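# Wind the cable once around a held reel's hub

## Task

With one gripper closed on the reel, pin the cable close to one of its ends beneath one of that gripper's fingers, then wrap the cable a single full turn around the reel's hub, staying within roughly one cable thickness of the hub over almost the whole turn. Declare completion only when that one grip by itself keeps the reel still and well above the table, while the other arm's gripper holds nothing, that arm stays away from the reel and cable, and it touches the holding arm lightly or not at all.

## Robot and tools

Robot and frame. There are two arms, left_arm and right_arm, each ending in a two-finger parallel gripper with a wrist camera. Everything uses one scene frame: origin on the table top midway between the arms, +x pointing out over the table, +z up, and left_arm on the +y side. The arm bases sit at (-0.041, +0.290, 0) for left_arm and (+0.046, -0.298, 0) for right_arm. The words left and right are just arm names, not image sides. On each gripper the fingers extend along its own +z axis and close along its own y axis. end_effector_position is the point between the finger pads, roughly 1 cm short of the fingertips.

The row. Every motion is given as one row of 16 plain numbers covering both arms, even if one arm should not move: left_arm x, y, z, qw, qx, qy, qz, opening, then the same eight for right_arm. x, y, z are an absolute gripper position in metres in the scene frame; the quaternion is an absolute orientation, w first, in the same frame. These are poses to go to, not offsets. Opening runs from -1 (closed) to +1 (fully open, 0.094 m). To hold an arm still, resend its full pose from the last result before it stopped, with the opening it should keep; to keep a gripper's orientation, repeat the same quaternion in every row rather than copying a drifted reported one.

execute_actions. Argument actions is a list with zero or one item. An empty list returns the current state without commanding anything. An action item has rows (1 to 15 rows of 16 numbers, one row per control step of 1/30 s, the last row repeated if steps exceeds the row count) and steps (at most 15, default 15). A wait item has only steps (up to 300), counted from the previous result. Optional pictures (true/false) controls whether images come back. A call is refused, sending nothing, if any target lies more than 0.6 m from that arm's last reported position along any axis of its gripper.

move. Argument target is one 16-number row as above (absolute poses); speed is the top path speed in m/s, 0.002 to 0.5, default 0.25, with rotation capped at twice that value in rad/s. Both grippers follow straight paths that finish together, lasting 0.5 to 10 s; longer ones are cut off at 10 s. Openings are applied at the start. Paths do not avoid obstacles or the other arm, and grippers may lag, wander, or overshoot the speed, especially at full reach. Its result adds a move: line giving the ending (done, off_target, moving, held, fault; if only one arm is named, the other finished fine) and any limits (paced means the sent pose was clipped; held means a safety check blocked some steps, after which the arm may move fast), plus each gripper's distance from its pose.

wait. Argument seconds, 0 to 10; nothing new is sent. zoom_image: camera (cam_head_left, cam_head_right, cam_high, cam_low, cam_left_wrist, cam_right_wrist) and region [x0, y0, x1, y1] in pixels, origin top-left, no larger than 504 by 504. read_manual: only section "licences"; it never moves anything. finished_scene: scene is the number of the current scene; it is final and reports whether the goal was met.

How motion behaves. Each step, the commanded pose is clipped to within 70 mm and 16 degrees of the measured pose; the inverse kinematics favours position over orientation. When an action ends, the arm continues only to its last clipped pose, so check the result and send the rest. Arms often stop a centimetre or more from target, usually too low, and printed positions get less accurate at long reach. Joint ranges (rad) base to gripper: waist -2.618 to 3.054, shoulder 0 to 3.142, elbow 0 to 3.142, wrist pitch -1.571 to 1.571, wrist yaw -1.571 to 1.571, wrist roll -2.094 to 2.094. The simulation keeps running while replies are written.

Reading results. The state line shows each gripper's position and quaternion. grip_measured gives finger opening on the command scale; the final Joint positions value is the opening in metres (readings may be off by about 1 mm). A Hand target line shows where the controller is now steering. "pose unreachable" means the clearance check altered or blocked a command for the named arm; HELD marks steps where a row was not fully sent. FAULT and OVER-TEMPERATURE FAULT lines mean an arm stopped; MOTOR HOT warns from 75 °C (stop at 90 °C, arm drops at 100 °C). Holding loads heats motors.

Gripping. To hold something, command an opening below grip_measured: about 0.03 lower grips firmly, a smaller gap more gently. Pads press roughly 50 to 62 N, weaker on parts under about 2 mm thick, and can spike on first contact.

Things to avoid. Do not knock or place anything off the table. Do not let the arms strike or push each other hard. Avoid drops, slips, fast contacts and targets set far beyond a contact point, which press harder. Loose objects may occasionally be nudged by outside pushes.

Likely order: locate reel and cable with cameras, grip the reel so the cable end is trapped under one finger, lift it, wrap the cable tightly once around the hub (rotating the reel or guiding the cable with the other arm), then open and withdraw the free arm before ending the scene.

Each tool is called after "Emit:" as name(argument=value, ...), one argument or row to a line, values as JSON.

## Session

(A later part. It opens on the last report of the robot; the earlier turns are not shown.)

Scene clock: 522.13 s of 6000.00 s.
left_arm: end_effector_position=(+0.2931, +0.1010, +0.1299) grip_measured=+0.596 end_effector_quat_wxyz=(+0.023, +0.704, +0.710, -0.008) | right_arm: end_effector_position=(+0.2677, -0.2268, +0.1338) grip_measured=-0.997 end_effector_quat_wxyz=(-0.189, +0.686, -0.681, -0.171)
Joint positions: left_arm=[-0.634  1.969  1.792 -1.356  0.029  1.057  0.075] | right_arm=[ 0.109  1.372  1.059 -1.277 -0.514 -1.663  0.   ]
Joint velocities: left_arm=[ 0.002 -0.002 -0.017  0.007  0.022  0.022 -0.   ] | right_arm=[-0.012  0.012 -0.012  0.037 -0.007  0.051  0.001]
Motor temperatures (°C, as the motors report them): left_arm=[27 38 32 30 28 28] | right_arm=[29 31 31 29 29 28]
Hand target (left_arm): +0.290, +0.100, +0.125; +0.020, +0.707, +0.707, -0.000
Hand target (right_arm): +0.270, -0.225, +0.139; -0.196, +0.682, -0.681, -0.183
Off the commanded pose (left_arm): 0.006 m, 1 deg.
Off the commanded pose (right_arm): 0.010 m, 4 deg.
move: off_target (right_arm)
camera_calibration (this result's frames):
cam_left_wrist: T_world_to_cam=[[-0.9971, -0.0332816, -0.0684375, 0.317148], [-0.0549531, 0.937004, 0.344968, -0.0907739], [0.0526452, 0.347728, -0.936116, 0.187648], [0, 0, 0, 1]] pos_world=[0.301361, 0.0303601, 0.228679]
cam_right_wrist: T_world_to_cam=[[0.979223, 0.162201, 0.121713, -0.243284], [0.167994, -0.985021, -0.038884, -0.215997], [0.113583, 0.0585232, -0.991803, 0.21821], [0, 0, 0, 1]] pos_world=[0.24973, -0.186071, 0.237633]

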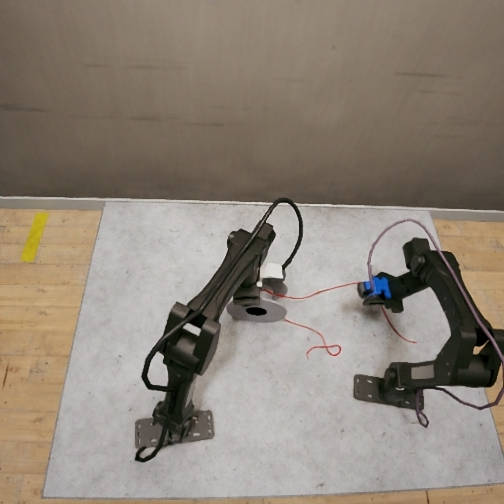

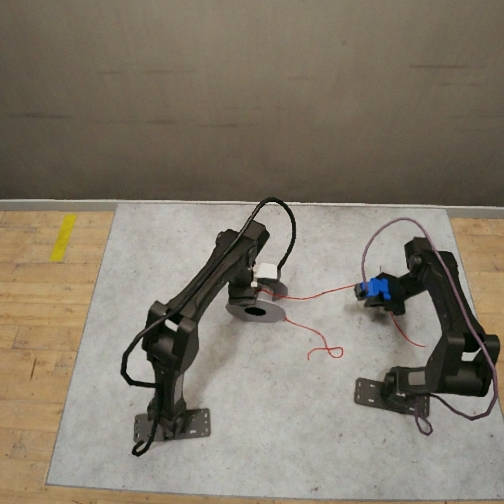

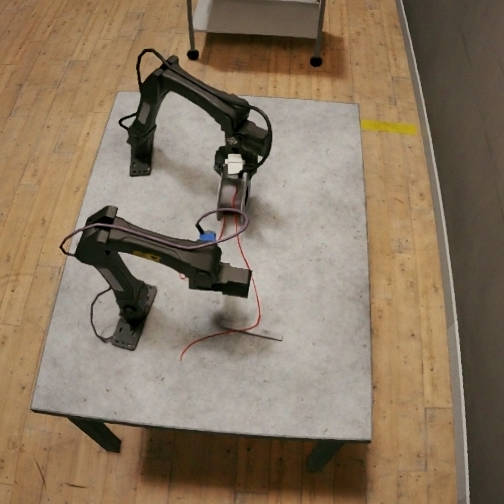

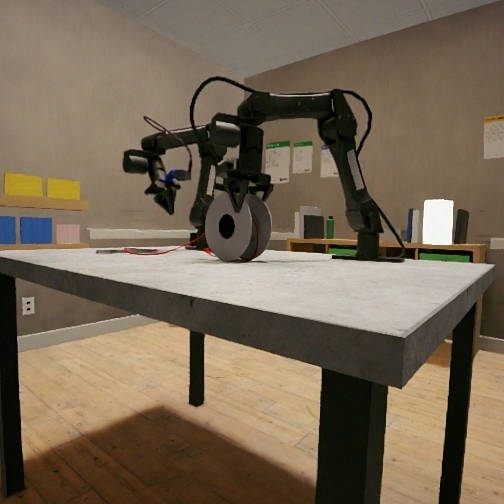

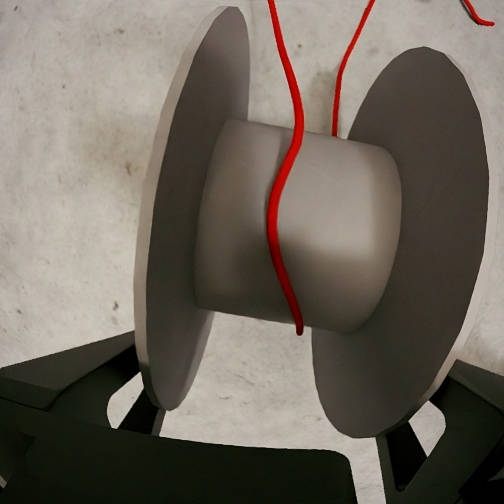

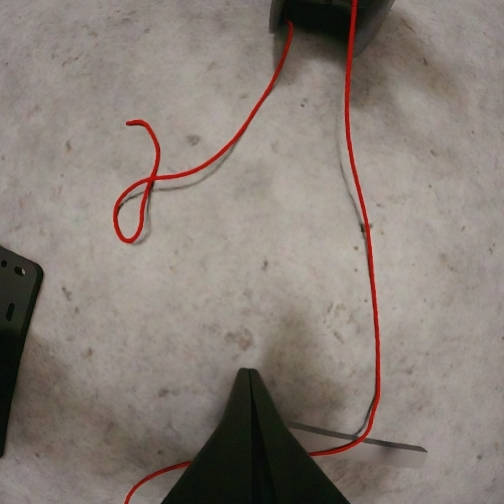

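Grab further along, more rotated.

Emit:
move(
  target=[0.29,0.1,0.125,0.02,0.707,0.707,0,0.45,0.172,-0.085,0.05,0,0.4,0.917,0,-0.5],
)

Emit:
move(
  target=[0.29,0.1,0.125,0.02,0.707,0.707,0,0.45,0.172,-0.085,0.01,0,0.4,0.917,0,-0.5],
  speed=0.07,
)

Emit:
move(
  target=[0.29,0.1,0.125,0.02,0.707,0.707,0,0.45,0.172,-0.085,0.01,0,0.4,0.917,0,-1],
)

Scene clock: 530.90 s of 6000.00 s.
left_arm: end_effector_position=(+0.2931, +0.1010, +0.1299) grip_measured=+0.596 end_effector_quat_wxyz=(+0.023, +0.704, +0.710, -0.008) | right_arm: end_effector_position=(+0.1745, -0.0834, +0.0492) grip_measured=-0.503 end_effector_quat_wxyz=(-0.010, +0.399, +0.917, +0.017)
Joint positions: left_arm=[-0.634  1.969  1.792 -1.356  0.029  1.057  0.075] | right_arm=[ 1.2    1.513  0.931 -0.958 -0.024  1.833  0.023]
Joint velocities: left_arm=[ 0.002  0.012  0.007 -0.051  0.066  0.037 -0.   ] | right_arm=[-0.007  0.007 -0.007  0.022 -0.037  0.095  0.   ]
Motor temperatures (°C, as the motors report them): left_arm=[27 38 32 30 28 28] | right_arm=[29 31 32 29 29 28]
Hand target (left_arm): +0.290, +0.100, +0.125; +0.020, +0.707, +0.707, -0.000
Hand target (right_arm): +0.172, -0.081, +0.051; -0.013, +0.399, +0.917, +0.010
Off the commanded pose (left_arm): 0.006 m, 1 deg.
Off the commanded pose (right_arm): 0.003 m, 2 deg.
move: done
camera_calibration (this result's frames):
cam_left_wrist: T_world_to_cam=[[-0.9971, -0.0332816, -0.0684375, 0.317148], [-0.0549531, 0.937004, 0.344968, -0.0907739], [0.0526452, 0.347728, -0.936116, 0.187648], [0, 0, 0, 1]] pos_world=[0.301361, 0.0303601, 0.228679]
cam_right_wrist: T_world_to_cam=[[-0.590393, -0.806723, -0.025175, 0.0352594], [-0.719299, 0.511751, 0.469808, 0.192318], [-0.366122, 0.29548, -0.88241, 0.234677], [0, 0, 0, 1]] pos_world=[0.245071, -0.139316, 0.117616]

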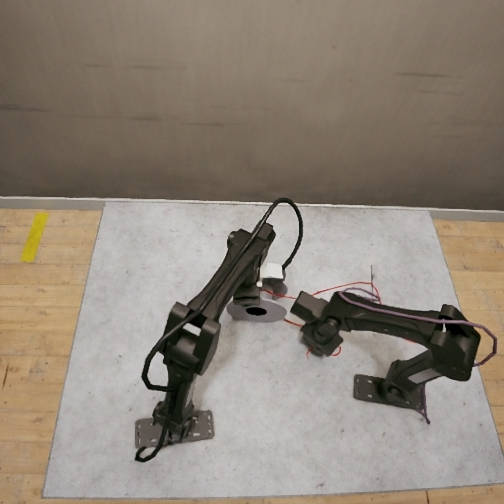

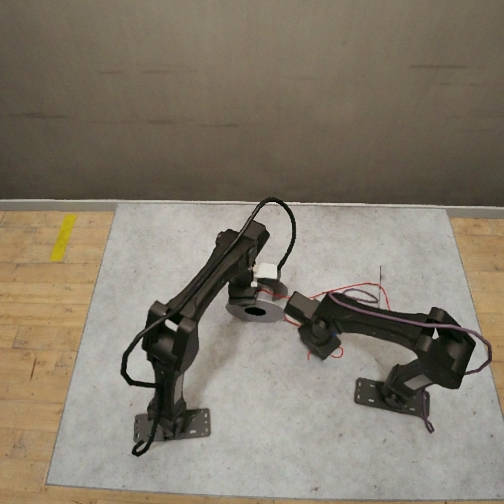

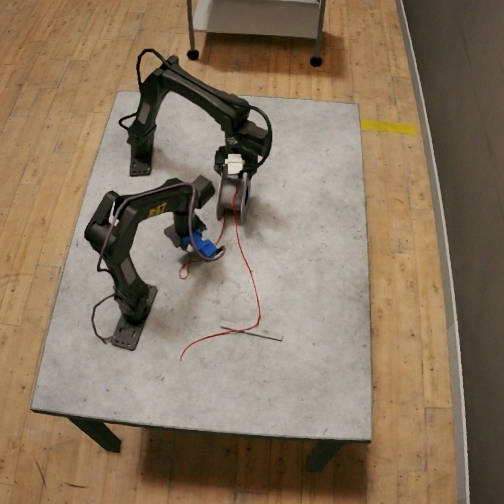

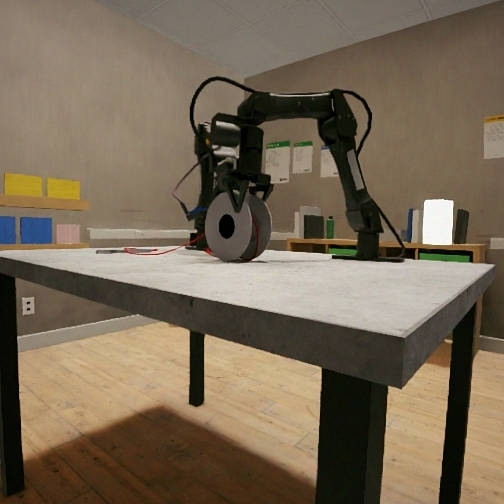

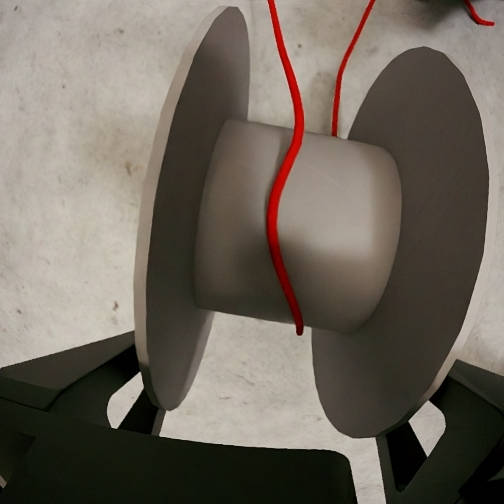

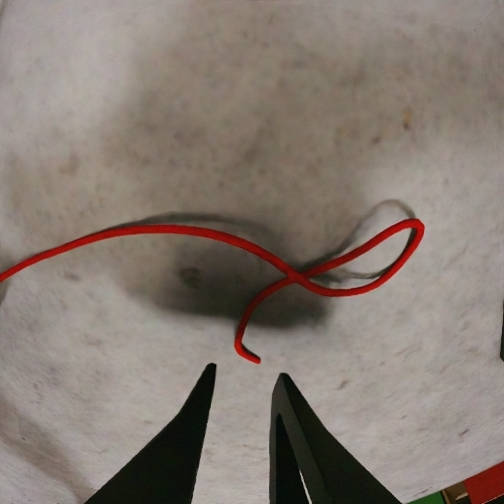

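Scene clock: 531.97 s of 6000.00 s.
left_arm: end_effector_position=(+0.2931, +0.1010, +0.1299) grip_measured=+0.596 end_effector_quat_wxyz=(+0.023, +0.704, +0.710, -0.008) | right_arm: end_effector_position=(+0.1743, -0.0789, +0.0166) grip_measured=-0.503 end_effector_quat_wxyz=(-0.009, +0.401, +0.916, +0.013)
Joint positions: left_arm=[-0.634  1.969  1.792 -1.356  0.029  1.057  0.075] | right_arm=[ 1.212  1.589  0.864 -0.822 -0.022  1.848  0.023]
Joint velocities: left_arm=[-0.007  0.017 -0.012  0.037 -0.007 -0.007  0.001] | right_arm=[-0.017 -0.017 -0.012  0.051  0.007 -0.037  0.001]
Motor temperatures (°C, as the motors report them): left_arm=[27 38 32 30 28 28] | right_arm=[29 31 31 29 29 28]
Hand target (left_arm): +0.290, +0.100, +0.125; +0.020, +0.707, +0.707, -0.000
Hand target (right_arm): +0.172, -0.085, +0.010; -0.001, +0.400, +0.917, -0.000
Off the commanded pose (left_arm): 0.006 m, 1 deg.
Off the commanded pose (right_arm): 0.009 m, 2 deg.
move: done
camera_calibration (this result's frames):
cam_left_wrist: T_world_to_cam=[[-0.9971, -0.0332816, -0.0684375, 0.317148], [-0.0549531, 0.937004, 0.344968, -0.0907739], [0.0526452, 0.347728, -0.936116, 0.187648], [0, 0, 0, 1]] pos_world=[0.301361, 0.0303601, 0.228679]
cam_right_wrist: T_world_to_cam=[[-0.59325, -0.804814, -0.0181326, 0.0384694], [-0.716473, 0.517593, 0.467722, 0.205155], [-0.367044, 0.290467, -0.88369, 0.204289], [0, 0, 0, 1]] pos_world=[0.244793, -0.134565, 0.0852699]

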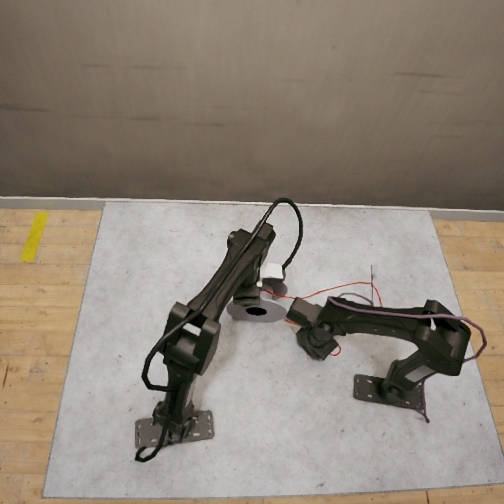

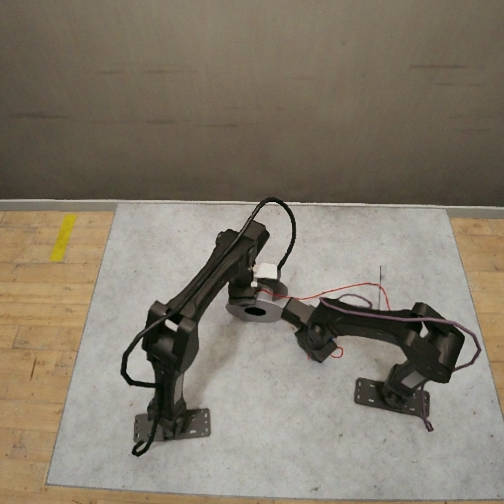

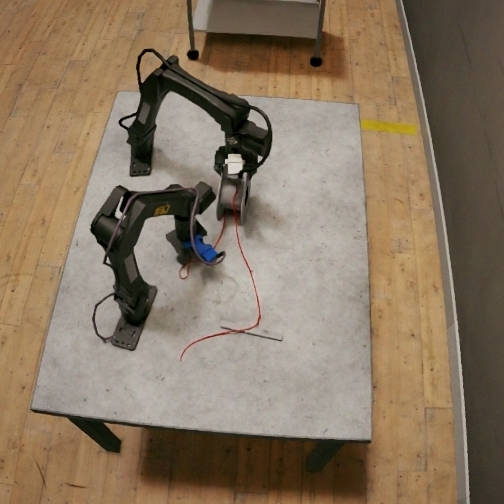

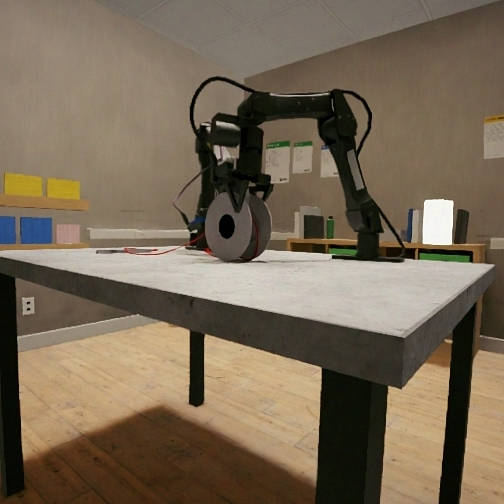

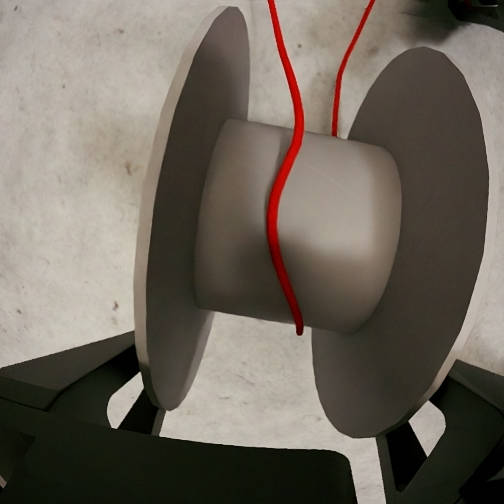

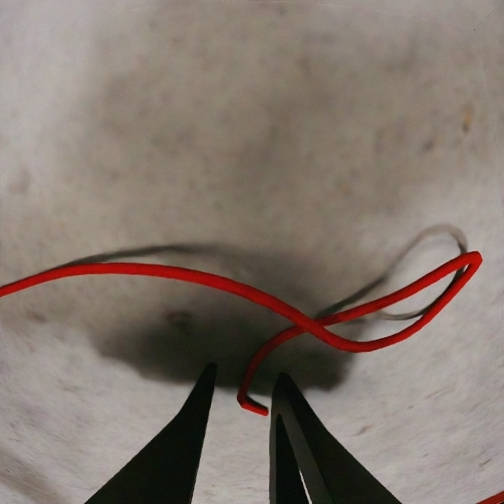

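Scene clock: 532.67 s of 6000.00 s.
left_arm: end_effector_position=(+0.2931, +0.1010, +0.1299) grip_measured=+0.596 end_effector_quat_wxyz=(+0.023, +0.704, +0.710, -0.008) | right_arm: end_effector_position=(+0.1745, -0.0788, +0.0167) grip_measured=-0.974 end_effector_quat_wxyz=(-0.009, +0.401, +0.916, +0.014)
Joint positions: left_arm=[-0.634  1.969  1.792 -1.356  0.029  1.057  0.075] | right_arm=[ 1.212  1.589  0.864 -0.821 -0.021  1.849  0.001]
Joint velocities: left_arm=[-0.002 -0.002 -0.027 -0.095  0.007  0.007 -0.001] | right_arm=[ 0.002 -0.022 -0.002 -0.051 -0.022 -0.022  0.001]
Motor temperatures (°C, as the motors report them): left_arm=[27 38 32 30 28 28] | right_arm=[29 31 31 29 29 28]
Hand target (left_arm): +0.290, +0.100, +0.125; +0.020, +0.707, +0.707, -0.000
Hand target (right_arm): +0.172, -0.085, +0.010; -0.000, +0.400, +0.917, -0.000
Off the commanded pose (left_arm): 0.006 m, 1 deg.
Off the commanded pose (right_arm): 0.009 m, 2 deg.
move: done
camera_calibration (this result's frames):
cam_left_wrist: T_world_to_cam=[[-0.9971, -0.0332816, -0.0684375, 0.317148], [-0.0549531, 0.937004, 0.344968, -0.0907739], [0.0526452, 0.347728, -0.936116, 0.187648], [0, 0, 0, 1]] pos_world=[0.301361, 0.0303601, 0.228679]
cam_right_wrist: T_world_to_cam=[[-0.593552, -0.804572, -0.0189505, 0.0387557], [-0.71675, 0.517762, 0.46711, 0.205333], [-0.366012, 0.290837, -0.883996, 0.204196], [0, 0, 0, 1]] pos_world=[0.244914, -0.134519, 0.0853304]

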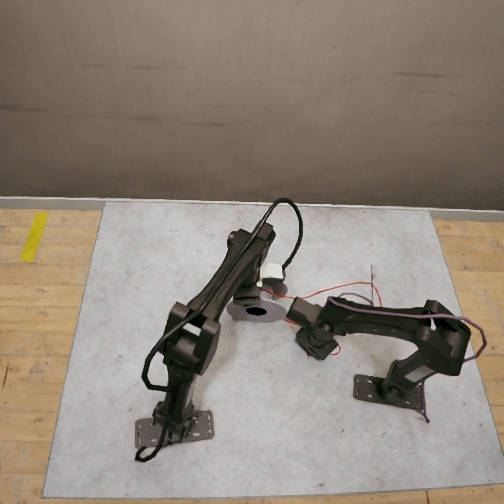

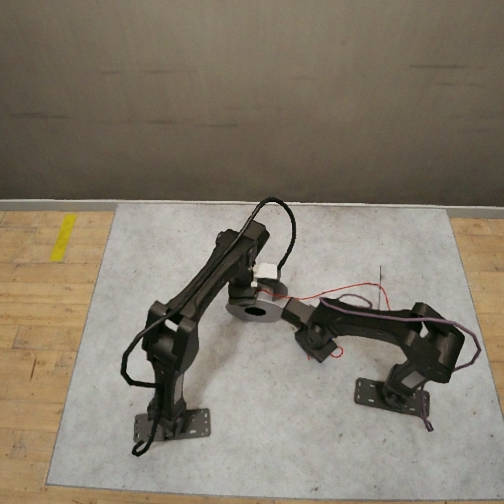

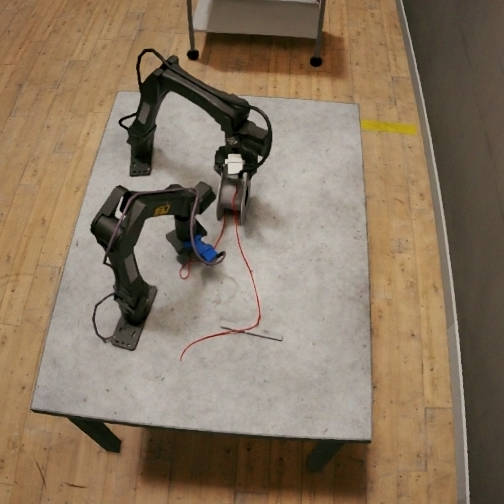

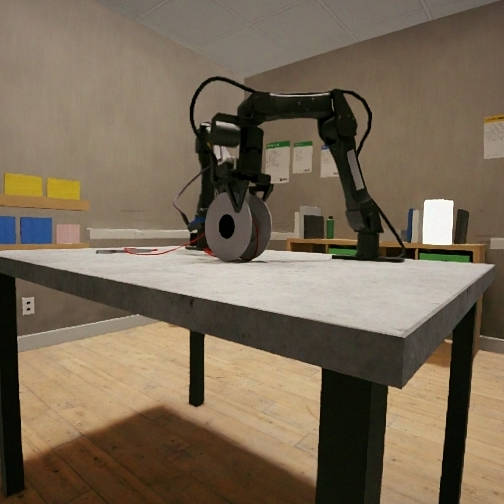

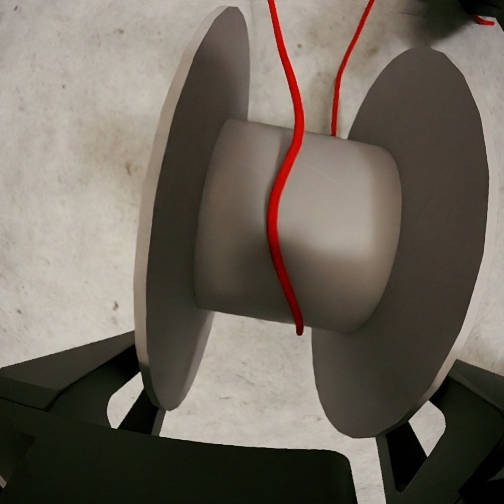

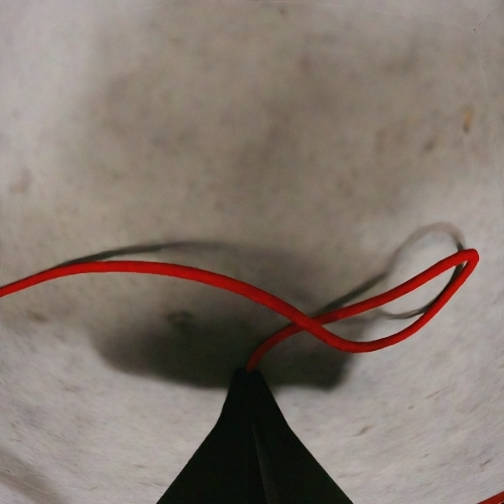

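Emit:
move(
  target=[0.29,0.1,0.125,0.02,0.707,0.707,0,0.45,0.12,-0.12,0.07,0,0,1,0,-1],
  speed=0.15,
)

Emit:
move(
  target=[0.29,0.1,0.125,0.02,0.707,0.707,0,0.45,0.2,-0.22,0.1,0,-0.5,0.866,0,-1],
  speed=0.15,
)

Emit:
move(
  target=[0.29,0.1,0.125,0.02,0.707,0.707,0,0.45,0.28,-0.24,0.14,0.2,-0.68,0.68,0.2,-1],
  speed=0.15,
)

Scene clock: 539.97 s of 6000.00 s.
left_arm: end_effector_position=(+0.2931, +0.1010, +0.1299) grip_measured=+0.596 end_effector_quat_wxyz=(+0.023, +0.704, +0.710, -0.008) | right_arm: end_effector_position=(+0.1216, -0.1125, +0.0692) grip_measured=-0.974 end_effector_quat_wxyz=(-0.007, +0.010, +1.000, +0.009)
Joint positions: left_arm=[-0.634  1.969  1.792 -1.356  0.029  1.057  0.075] | right_arm=[ 1.351  1.309  0.844 -1.095 -0.021  1.181  0.001]
Joint velocities: left_arm=[ 0.012 -0.002 -0.002 -0.022  0.051  0.066  0.001] | right_arm=[ 0.002  0.012 -0.017 -0.022  0.037 -0.022  0.   ]
Motor temperatures (°C, as the motors report them): left_arm=[27 38 32 30 28 28] | right_arm=[29 31 31 29 29 28]
Hand target (left_arm): +0.290, +0.100, +0.125; +0.020, +0.707, +0.707, -0.000
Hand target (right_arm): +0.119, -0.120, +0.069; -0.002, -0.000, +1.000, +0.001
Off the commanded pose (left_arm): 0.006 m, 1 deg.
Off the commanded pose (right_arm): 0.008 m, 2 deg.
move: done
camera_calibration (this result's frames):
cam_left_wrist: T_world_to_cam=[[-0.9971, -0.0332816, -0.0684375, 0.317148], [-0.0549531, 0.937004, 0.344968, -0.0907739], [0.0526452, 0.347728, -0.936116, 0.187648], [0, 0, 0, 1]] pos_world=[0.301361, 0.0303601, 0.228679]
cam_right_wrist: T_world_to_cam=[[0.169572, -0.985362, -0.0175503, -0.131934], [-0.875407, -0.158782, 0.456564, 0.104222], [-0.452668, -0.0620568, -0.889517, 0.212261], [0, 0, 0, 1]] pos_world=[0.209693, -0.100282, 0.13891]

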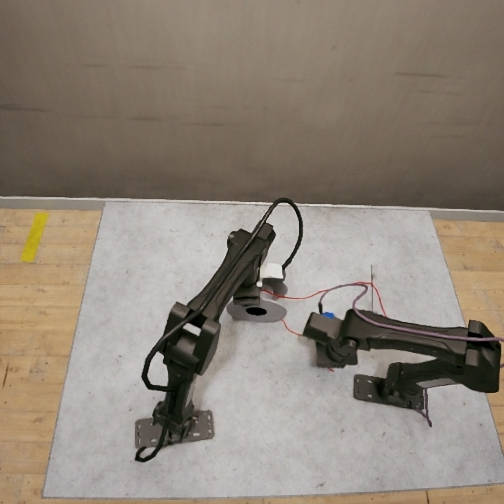

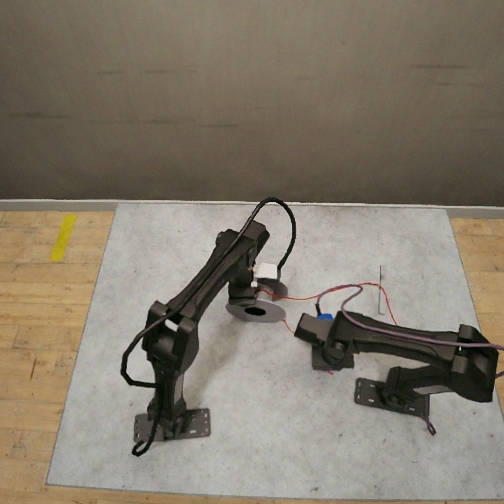

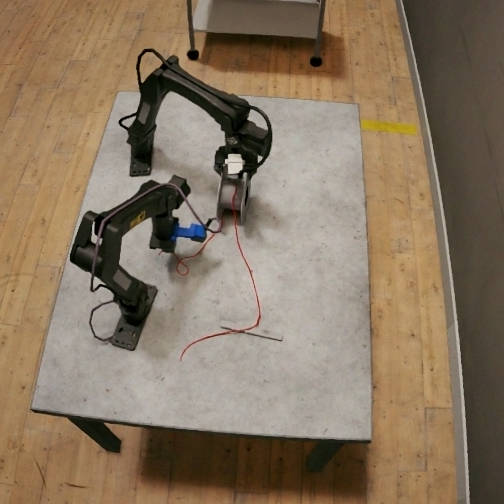

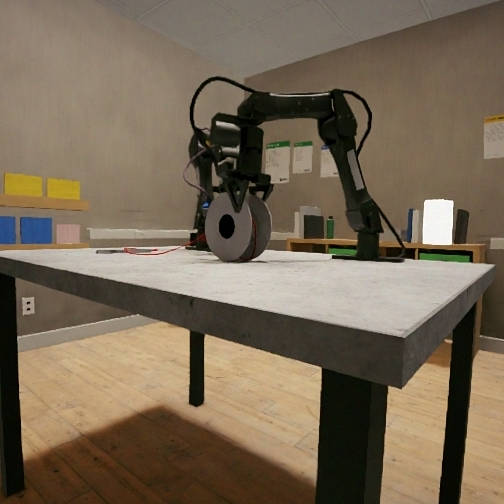

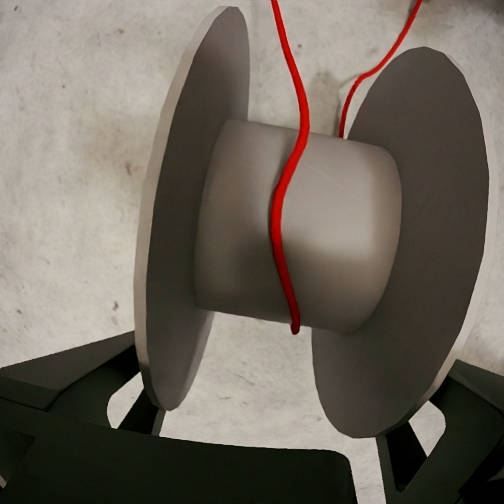

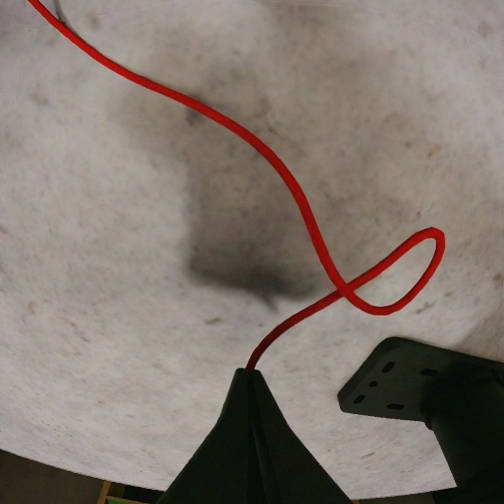

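Scene clock: 544.07 s of 6000.00 s.
left_arm: end_effector_position=(+0.2931, +0.1010, +0.1299) grip_measured=+0.596 end_effector_quat_wxyz=(+0.023, +0.704, +0.710, -0.008) | right_arm: end_effector_position=(+0.1968, -0.2220, +0.0909) grip_measured=-0.973 end_effector_quat_wxyz=(-0.014, -0.500, +0.866, -0.007)
Joint positions: left_arm=[-0.634  1.969  1.792 -1.356  0.029  1.057  0.075] | right_arm=[ 0.668  1.201  0.859 -1.256  0.016 -0.568  0.001]
Joint velocities: left_arm=[ 0.002  0.007 -0.022  0.007 -0.095  0.007 -0.   ] | right_arm=[-0.017 -0.002 -0.007 -0.007 -0.066 -0.022 -0.   ]
Motor temperatures (°C, as the motors report them): left_arm=[27 38 32 30 28 28] | right_arm=[29 31 31 29 29 28]
Hand target (left_arm): +0.290, +0.100, +0.125; +0.020, +0.707, +0.707, -0.000
Hand target (right_arm): +0.201, -0.223, +0.099; +0.001, -0.500, +0.866, -0.010
Off the commanded pose (left_arm): 0.006 m, 1 deg.
Off the commanded pose (right_arm): 0.010 m, 2 deg.
move: done
camera_calibration (this result's frames):
cam_left_wrist: T_world_to_cam=[[-0.9971, -0.0332816, -0.0684375, 0.317148], [-0.0549531, 0.937004, 0.344968, -0.0907739], [0.0526452, 0.347728, -0.936116, 0.187648], [0, 0, 0, 1]] pos_world=[0.301361, 0.0303601, 0.228679]
cam_right_wrist: T_world_to_cam=[[0.944867, -0.327437, -0.00340189, -0.260036], [-0.286813, -0.832563, 0.473897, -0.124219], [-0.158004, -0.446794, -0.880574, 0.114607], [0, 0, 0, 1]] pos_world=[0.22818, -0.13736, 0.158902]

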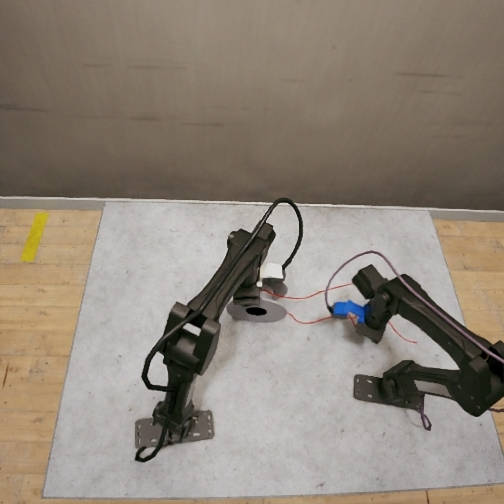

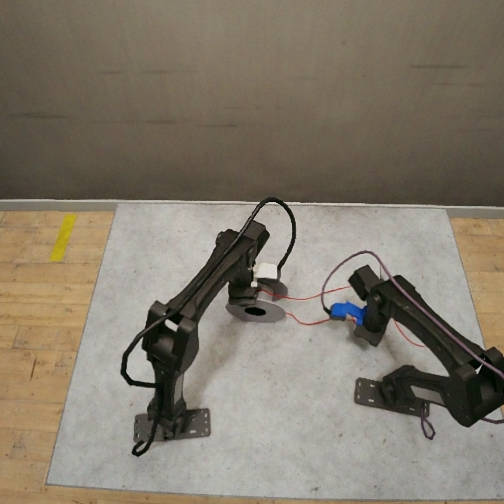

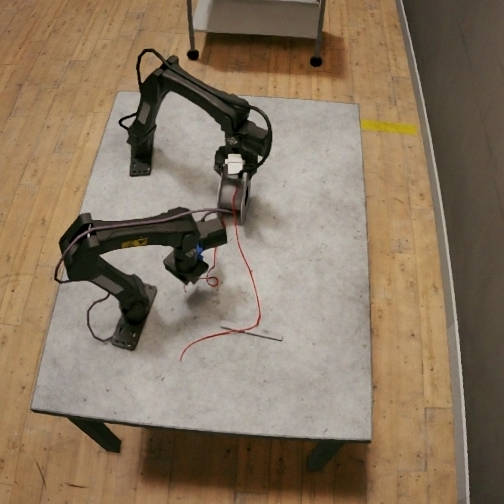

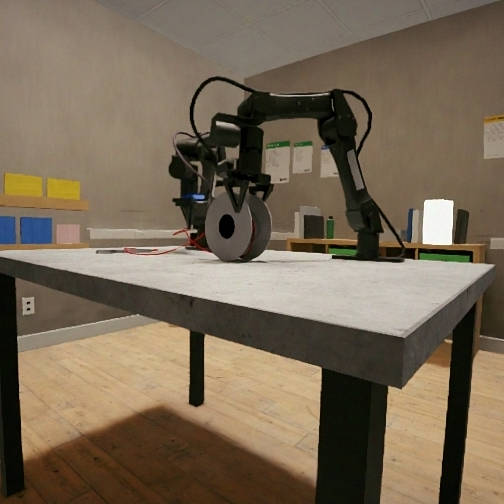

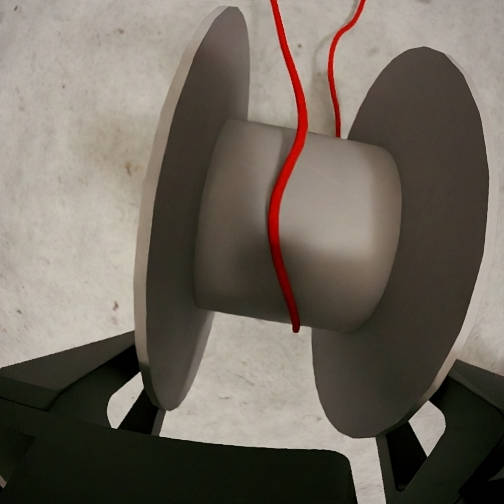

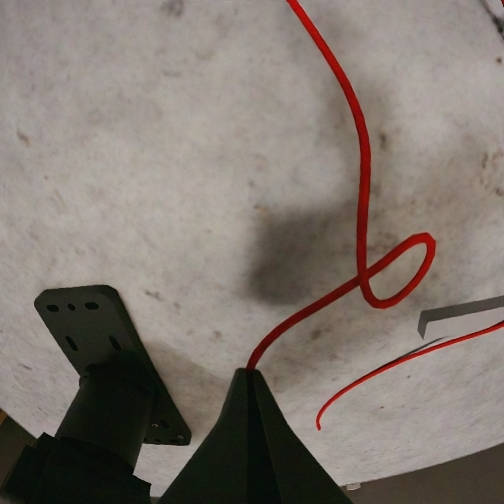

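Scene clock: 547.23 s of 6000.00 s.
left_arm: end_effector_position=(+0.2931, +0.1010, +0.1299) grip_measured=+0.596 end_effector_quat_wxyz=(+0.023, +0.704, +0.710, -0.008) | right_arm: end_effector_position=(+0.2764, -0.2440, +0.1349) grip_measured=-0.973 end_effector_quat_wxyz=(-0.188, +0.684, -0.681, -0.178)
Joint positions: left_arm=[-0.634  1.969  1.792 -1.356  0.029  1.057  0.075] | right_arm=[ 0.032  1.437  1.113 -1.324 -0.519 -1.753  0.001]
Joint velocities: left_arm=[-0.022  0.012 -0.022  0.022 -0.007 -0.022 -0.   ] | right_arm=[-0.007 -0.022 -0.002  0.081 -0.051 -0.125 -0.001]
Motor temperatures (°C, as the motors report them): left_arm=[27 38 32 30 28 28] | right_arm=[29 31 31 29 29 28]
Hand target (left_arm): +0.290, +0.100, +0.125; +0.020, +0.707, +0.707, -0.000
Hand target (right_arm): +0.279, -0.242, +0.140; -0.197, +0.680, -0.680, -0.190
Off the commanded pose (left_arm): 0.006 m, 1 deg.
Off the commanded pose (right_arm): 0.007 m, 3 deg.
move: off_target (right_arm)
camera_calibration (this result's frames):
cam_left_wrist: T_world_to_cam=[[-0.9971, -0.0332816, -0.0684375, 0.317148], [-0.0549531, 0.937004, 0.344968, -0.0907739], [0.0526452, 0.347728, -0.936116, 0.187648], [0, 0, 0, 1]] pos_world=[0.301361, 0.0303601, 0.228679]
cam_right_wrist: T_world_to_cam=[[0.98052, 0.161945, 0.111151, -0.248177], [0.168334, -0.984427, -0.0506661, -0.232664], [0.101215, 0.0683897, -0.992511, 0.22526], [0, 0, 0, 1]] pos_world=[0.259708, -0.204255, 0.239371]

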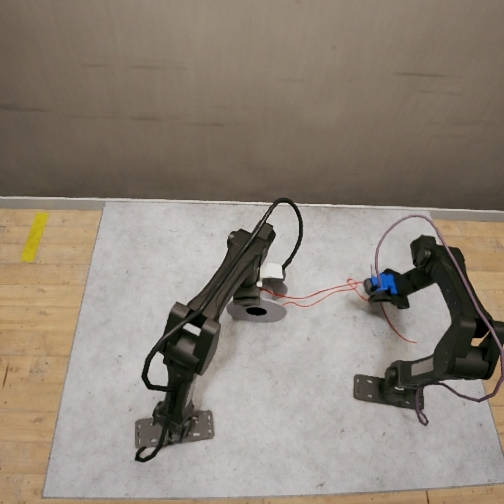

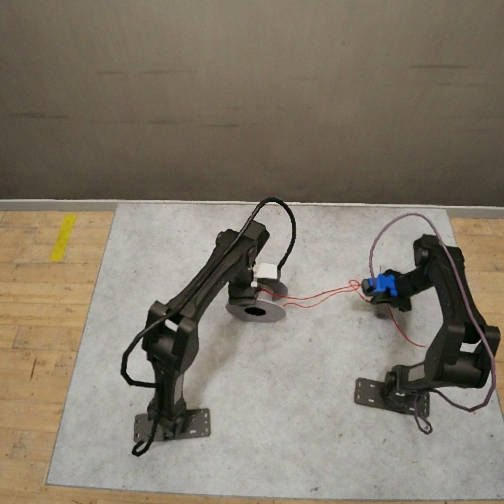

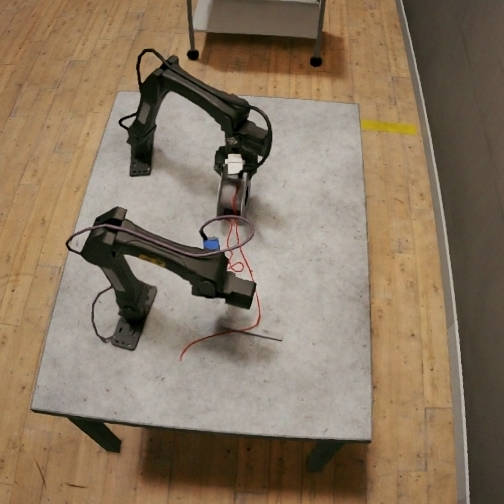

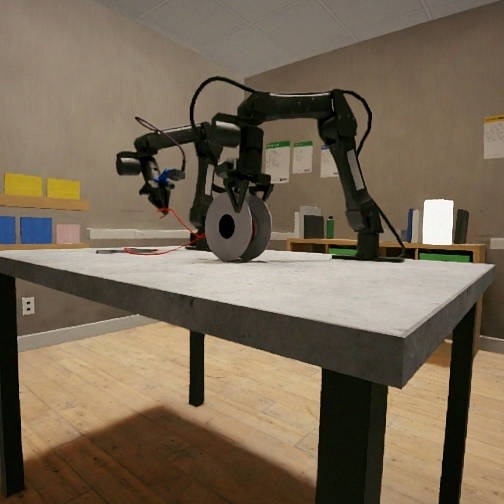

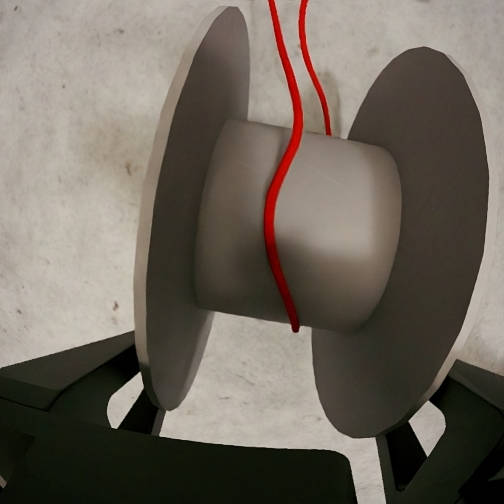

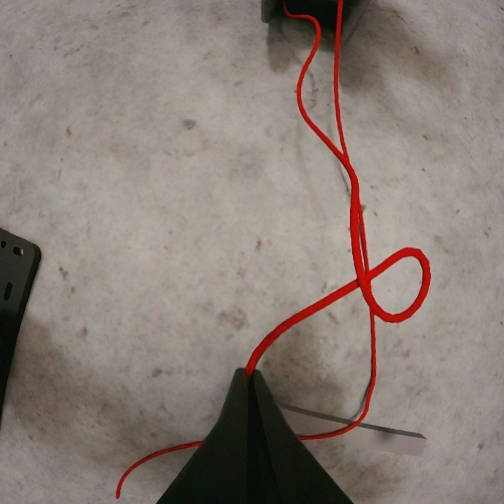

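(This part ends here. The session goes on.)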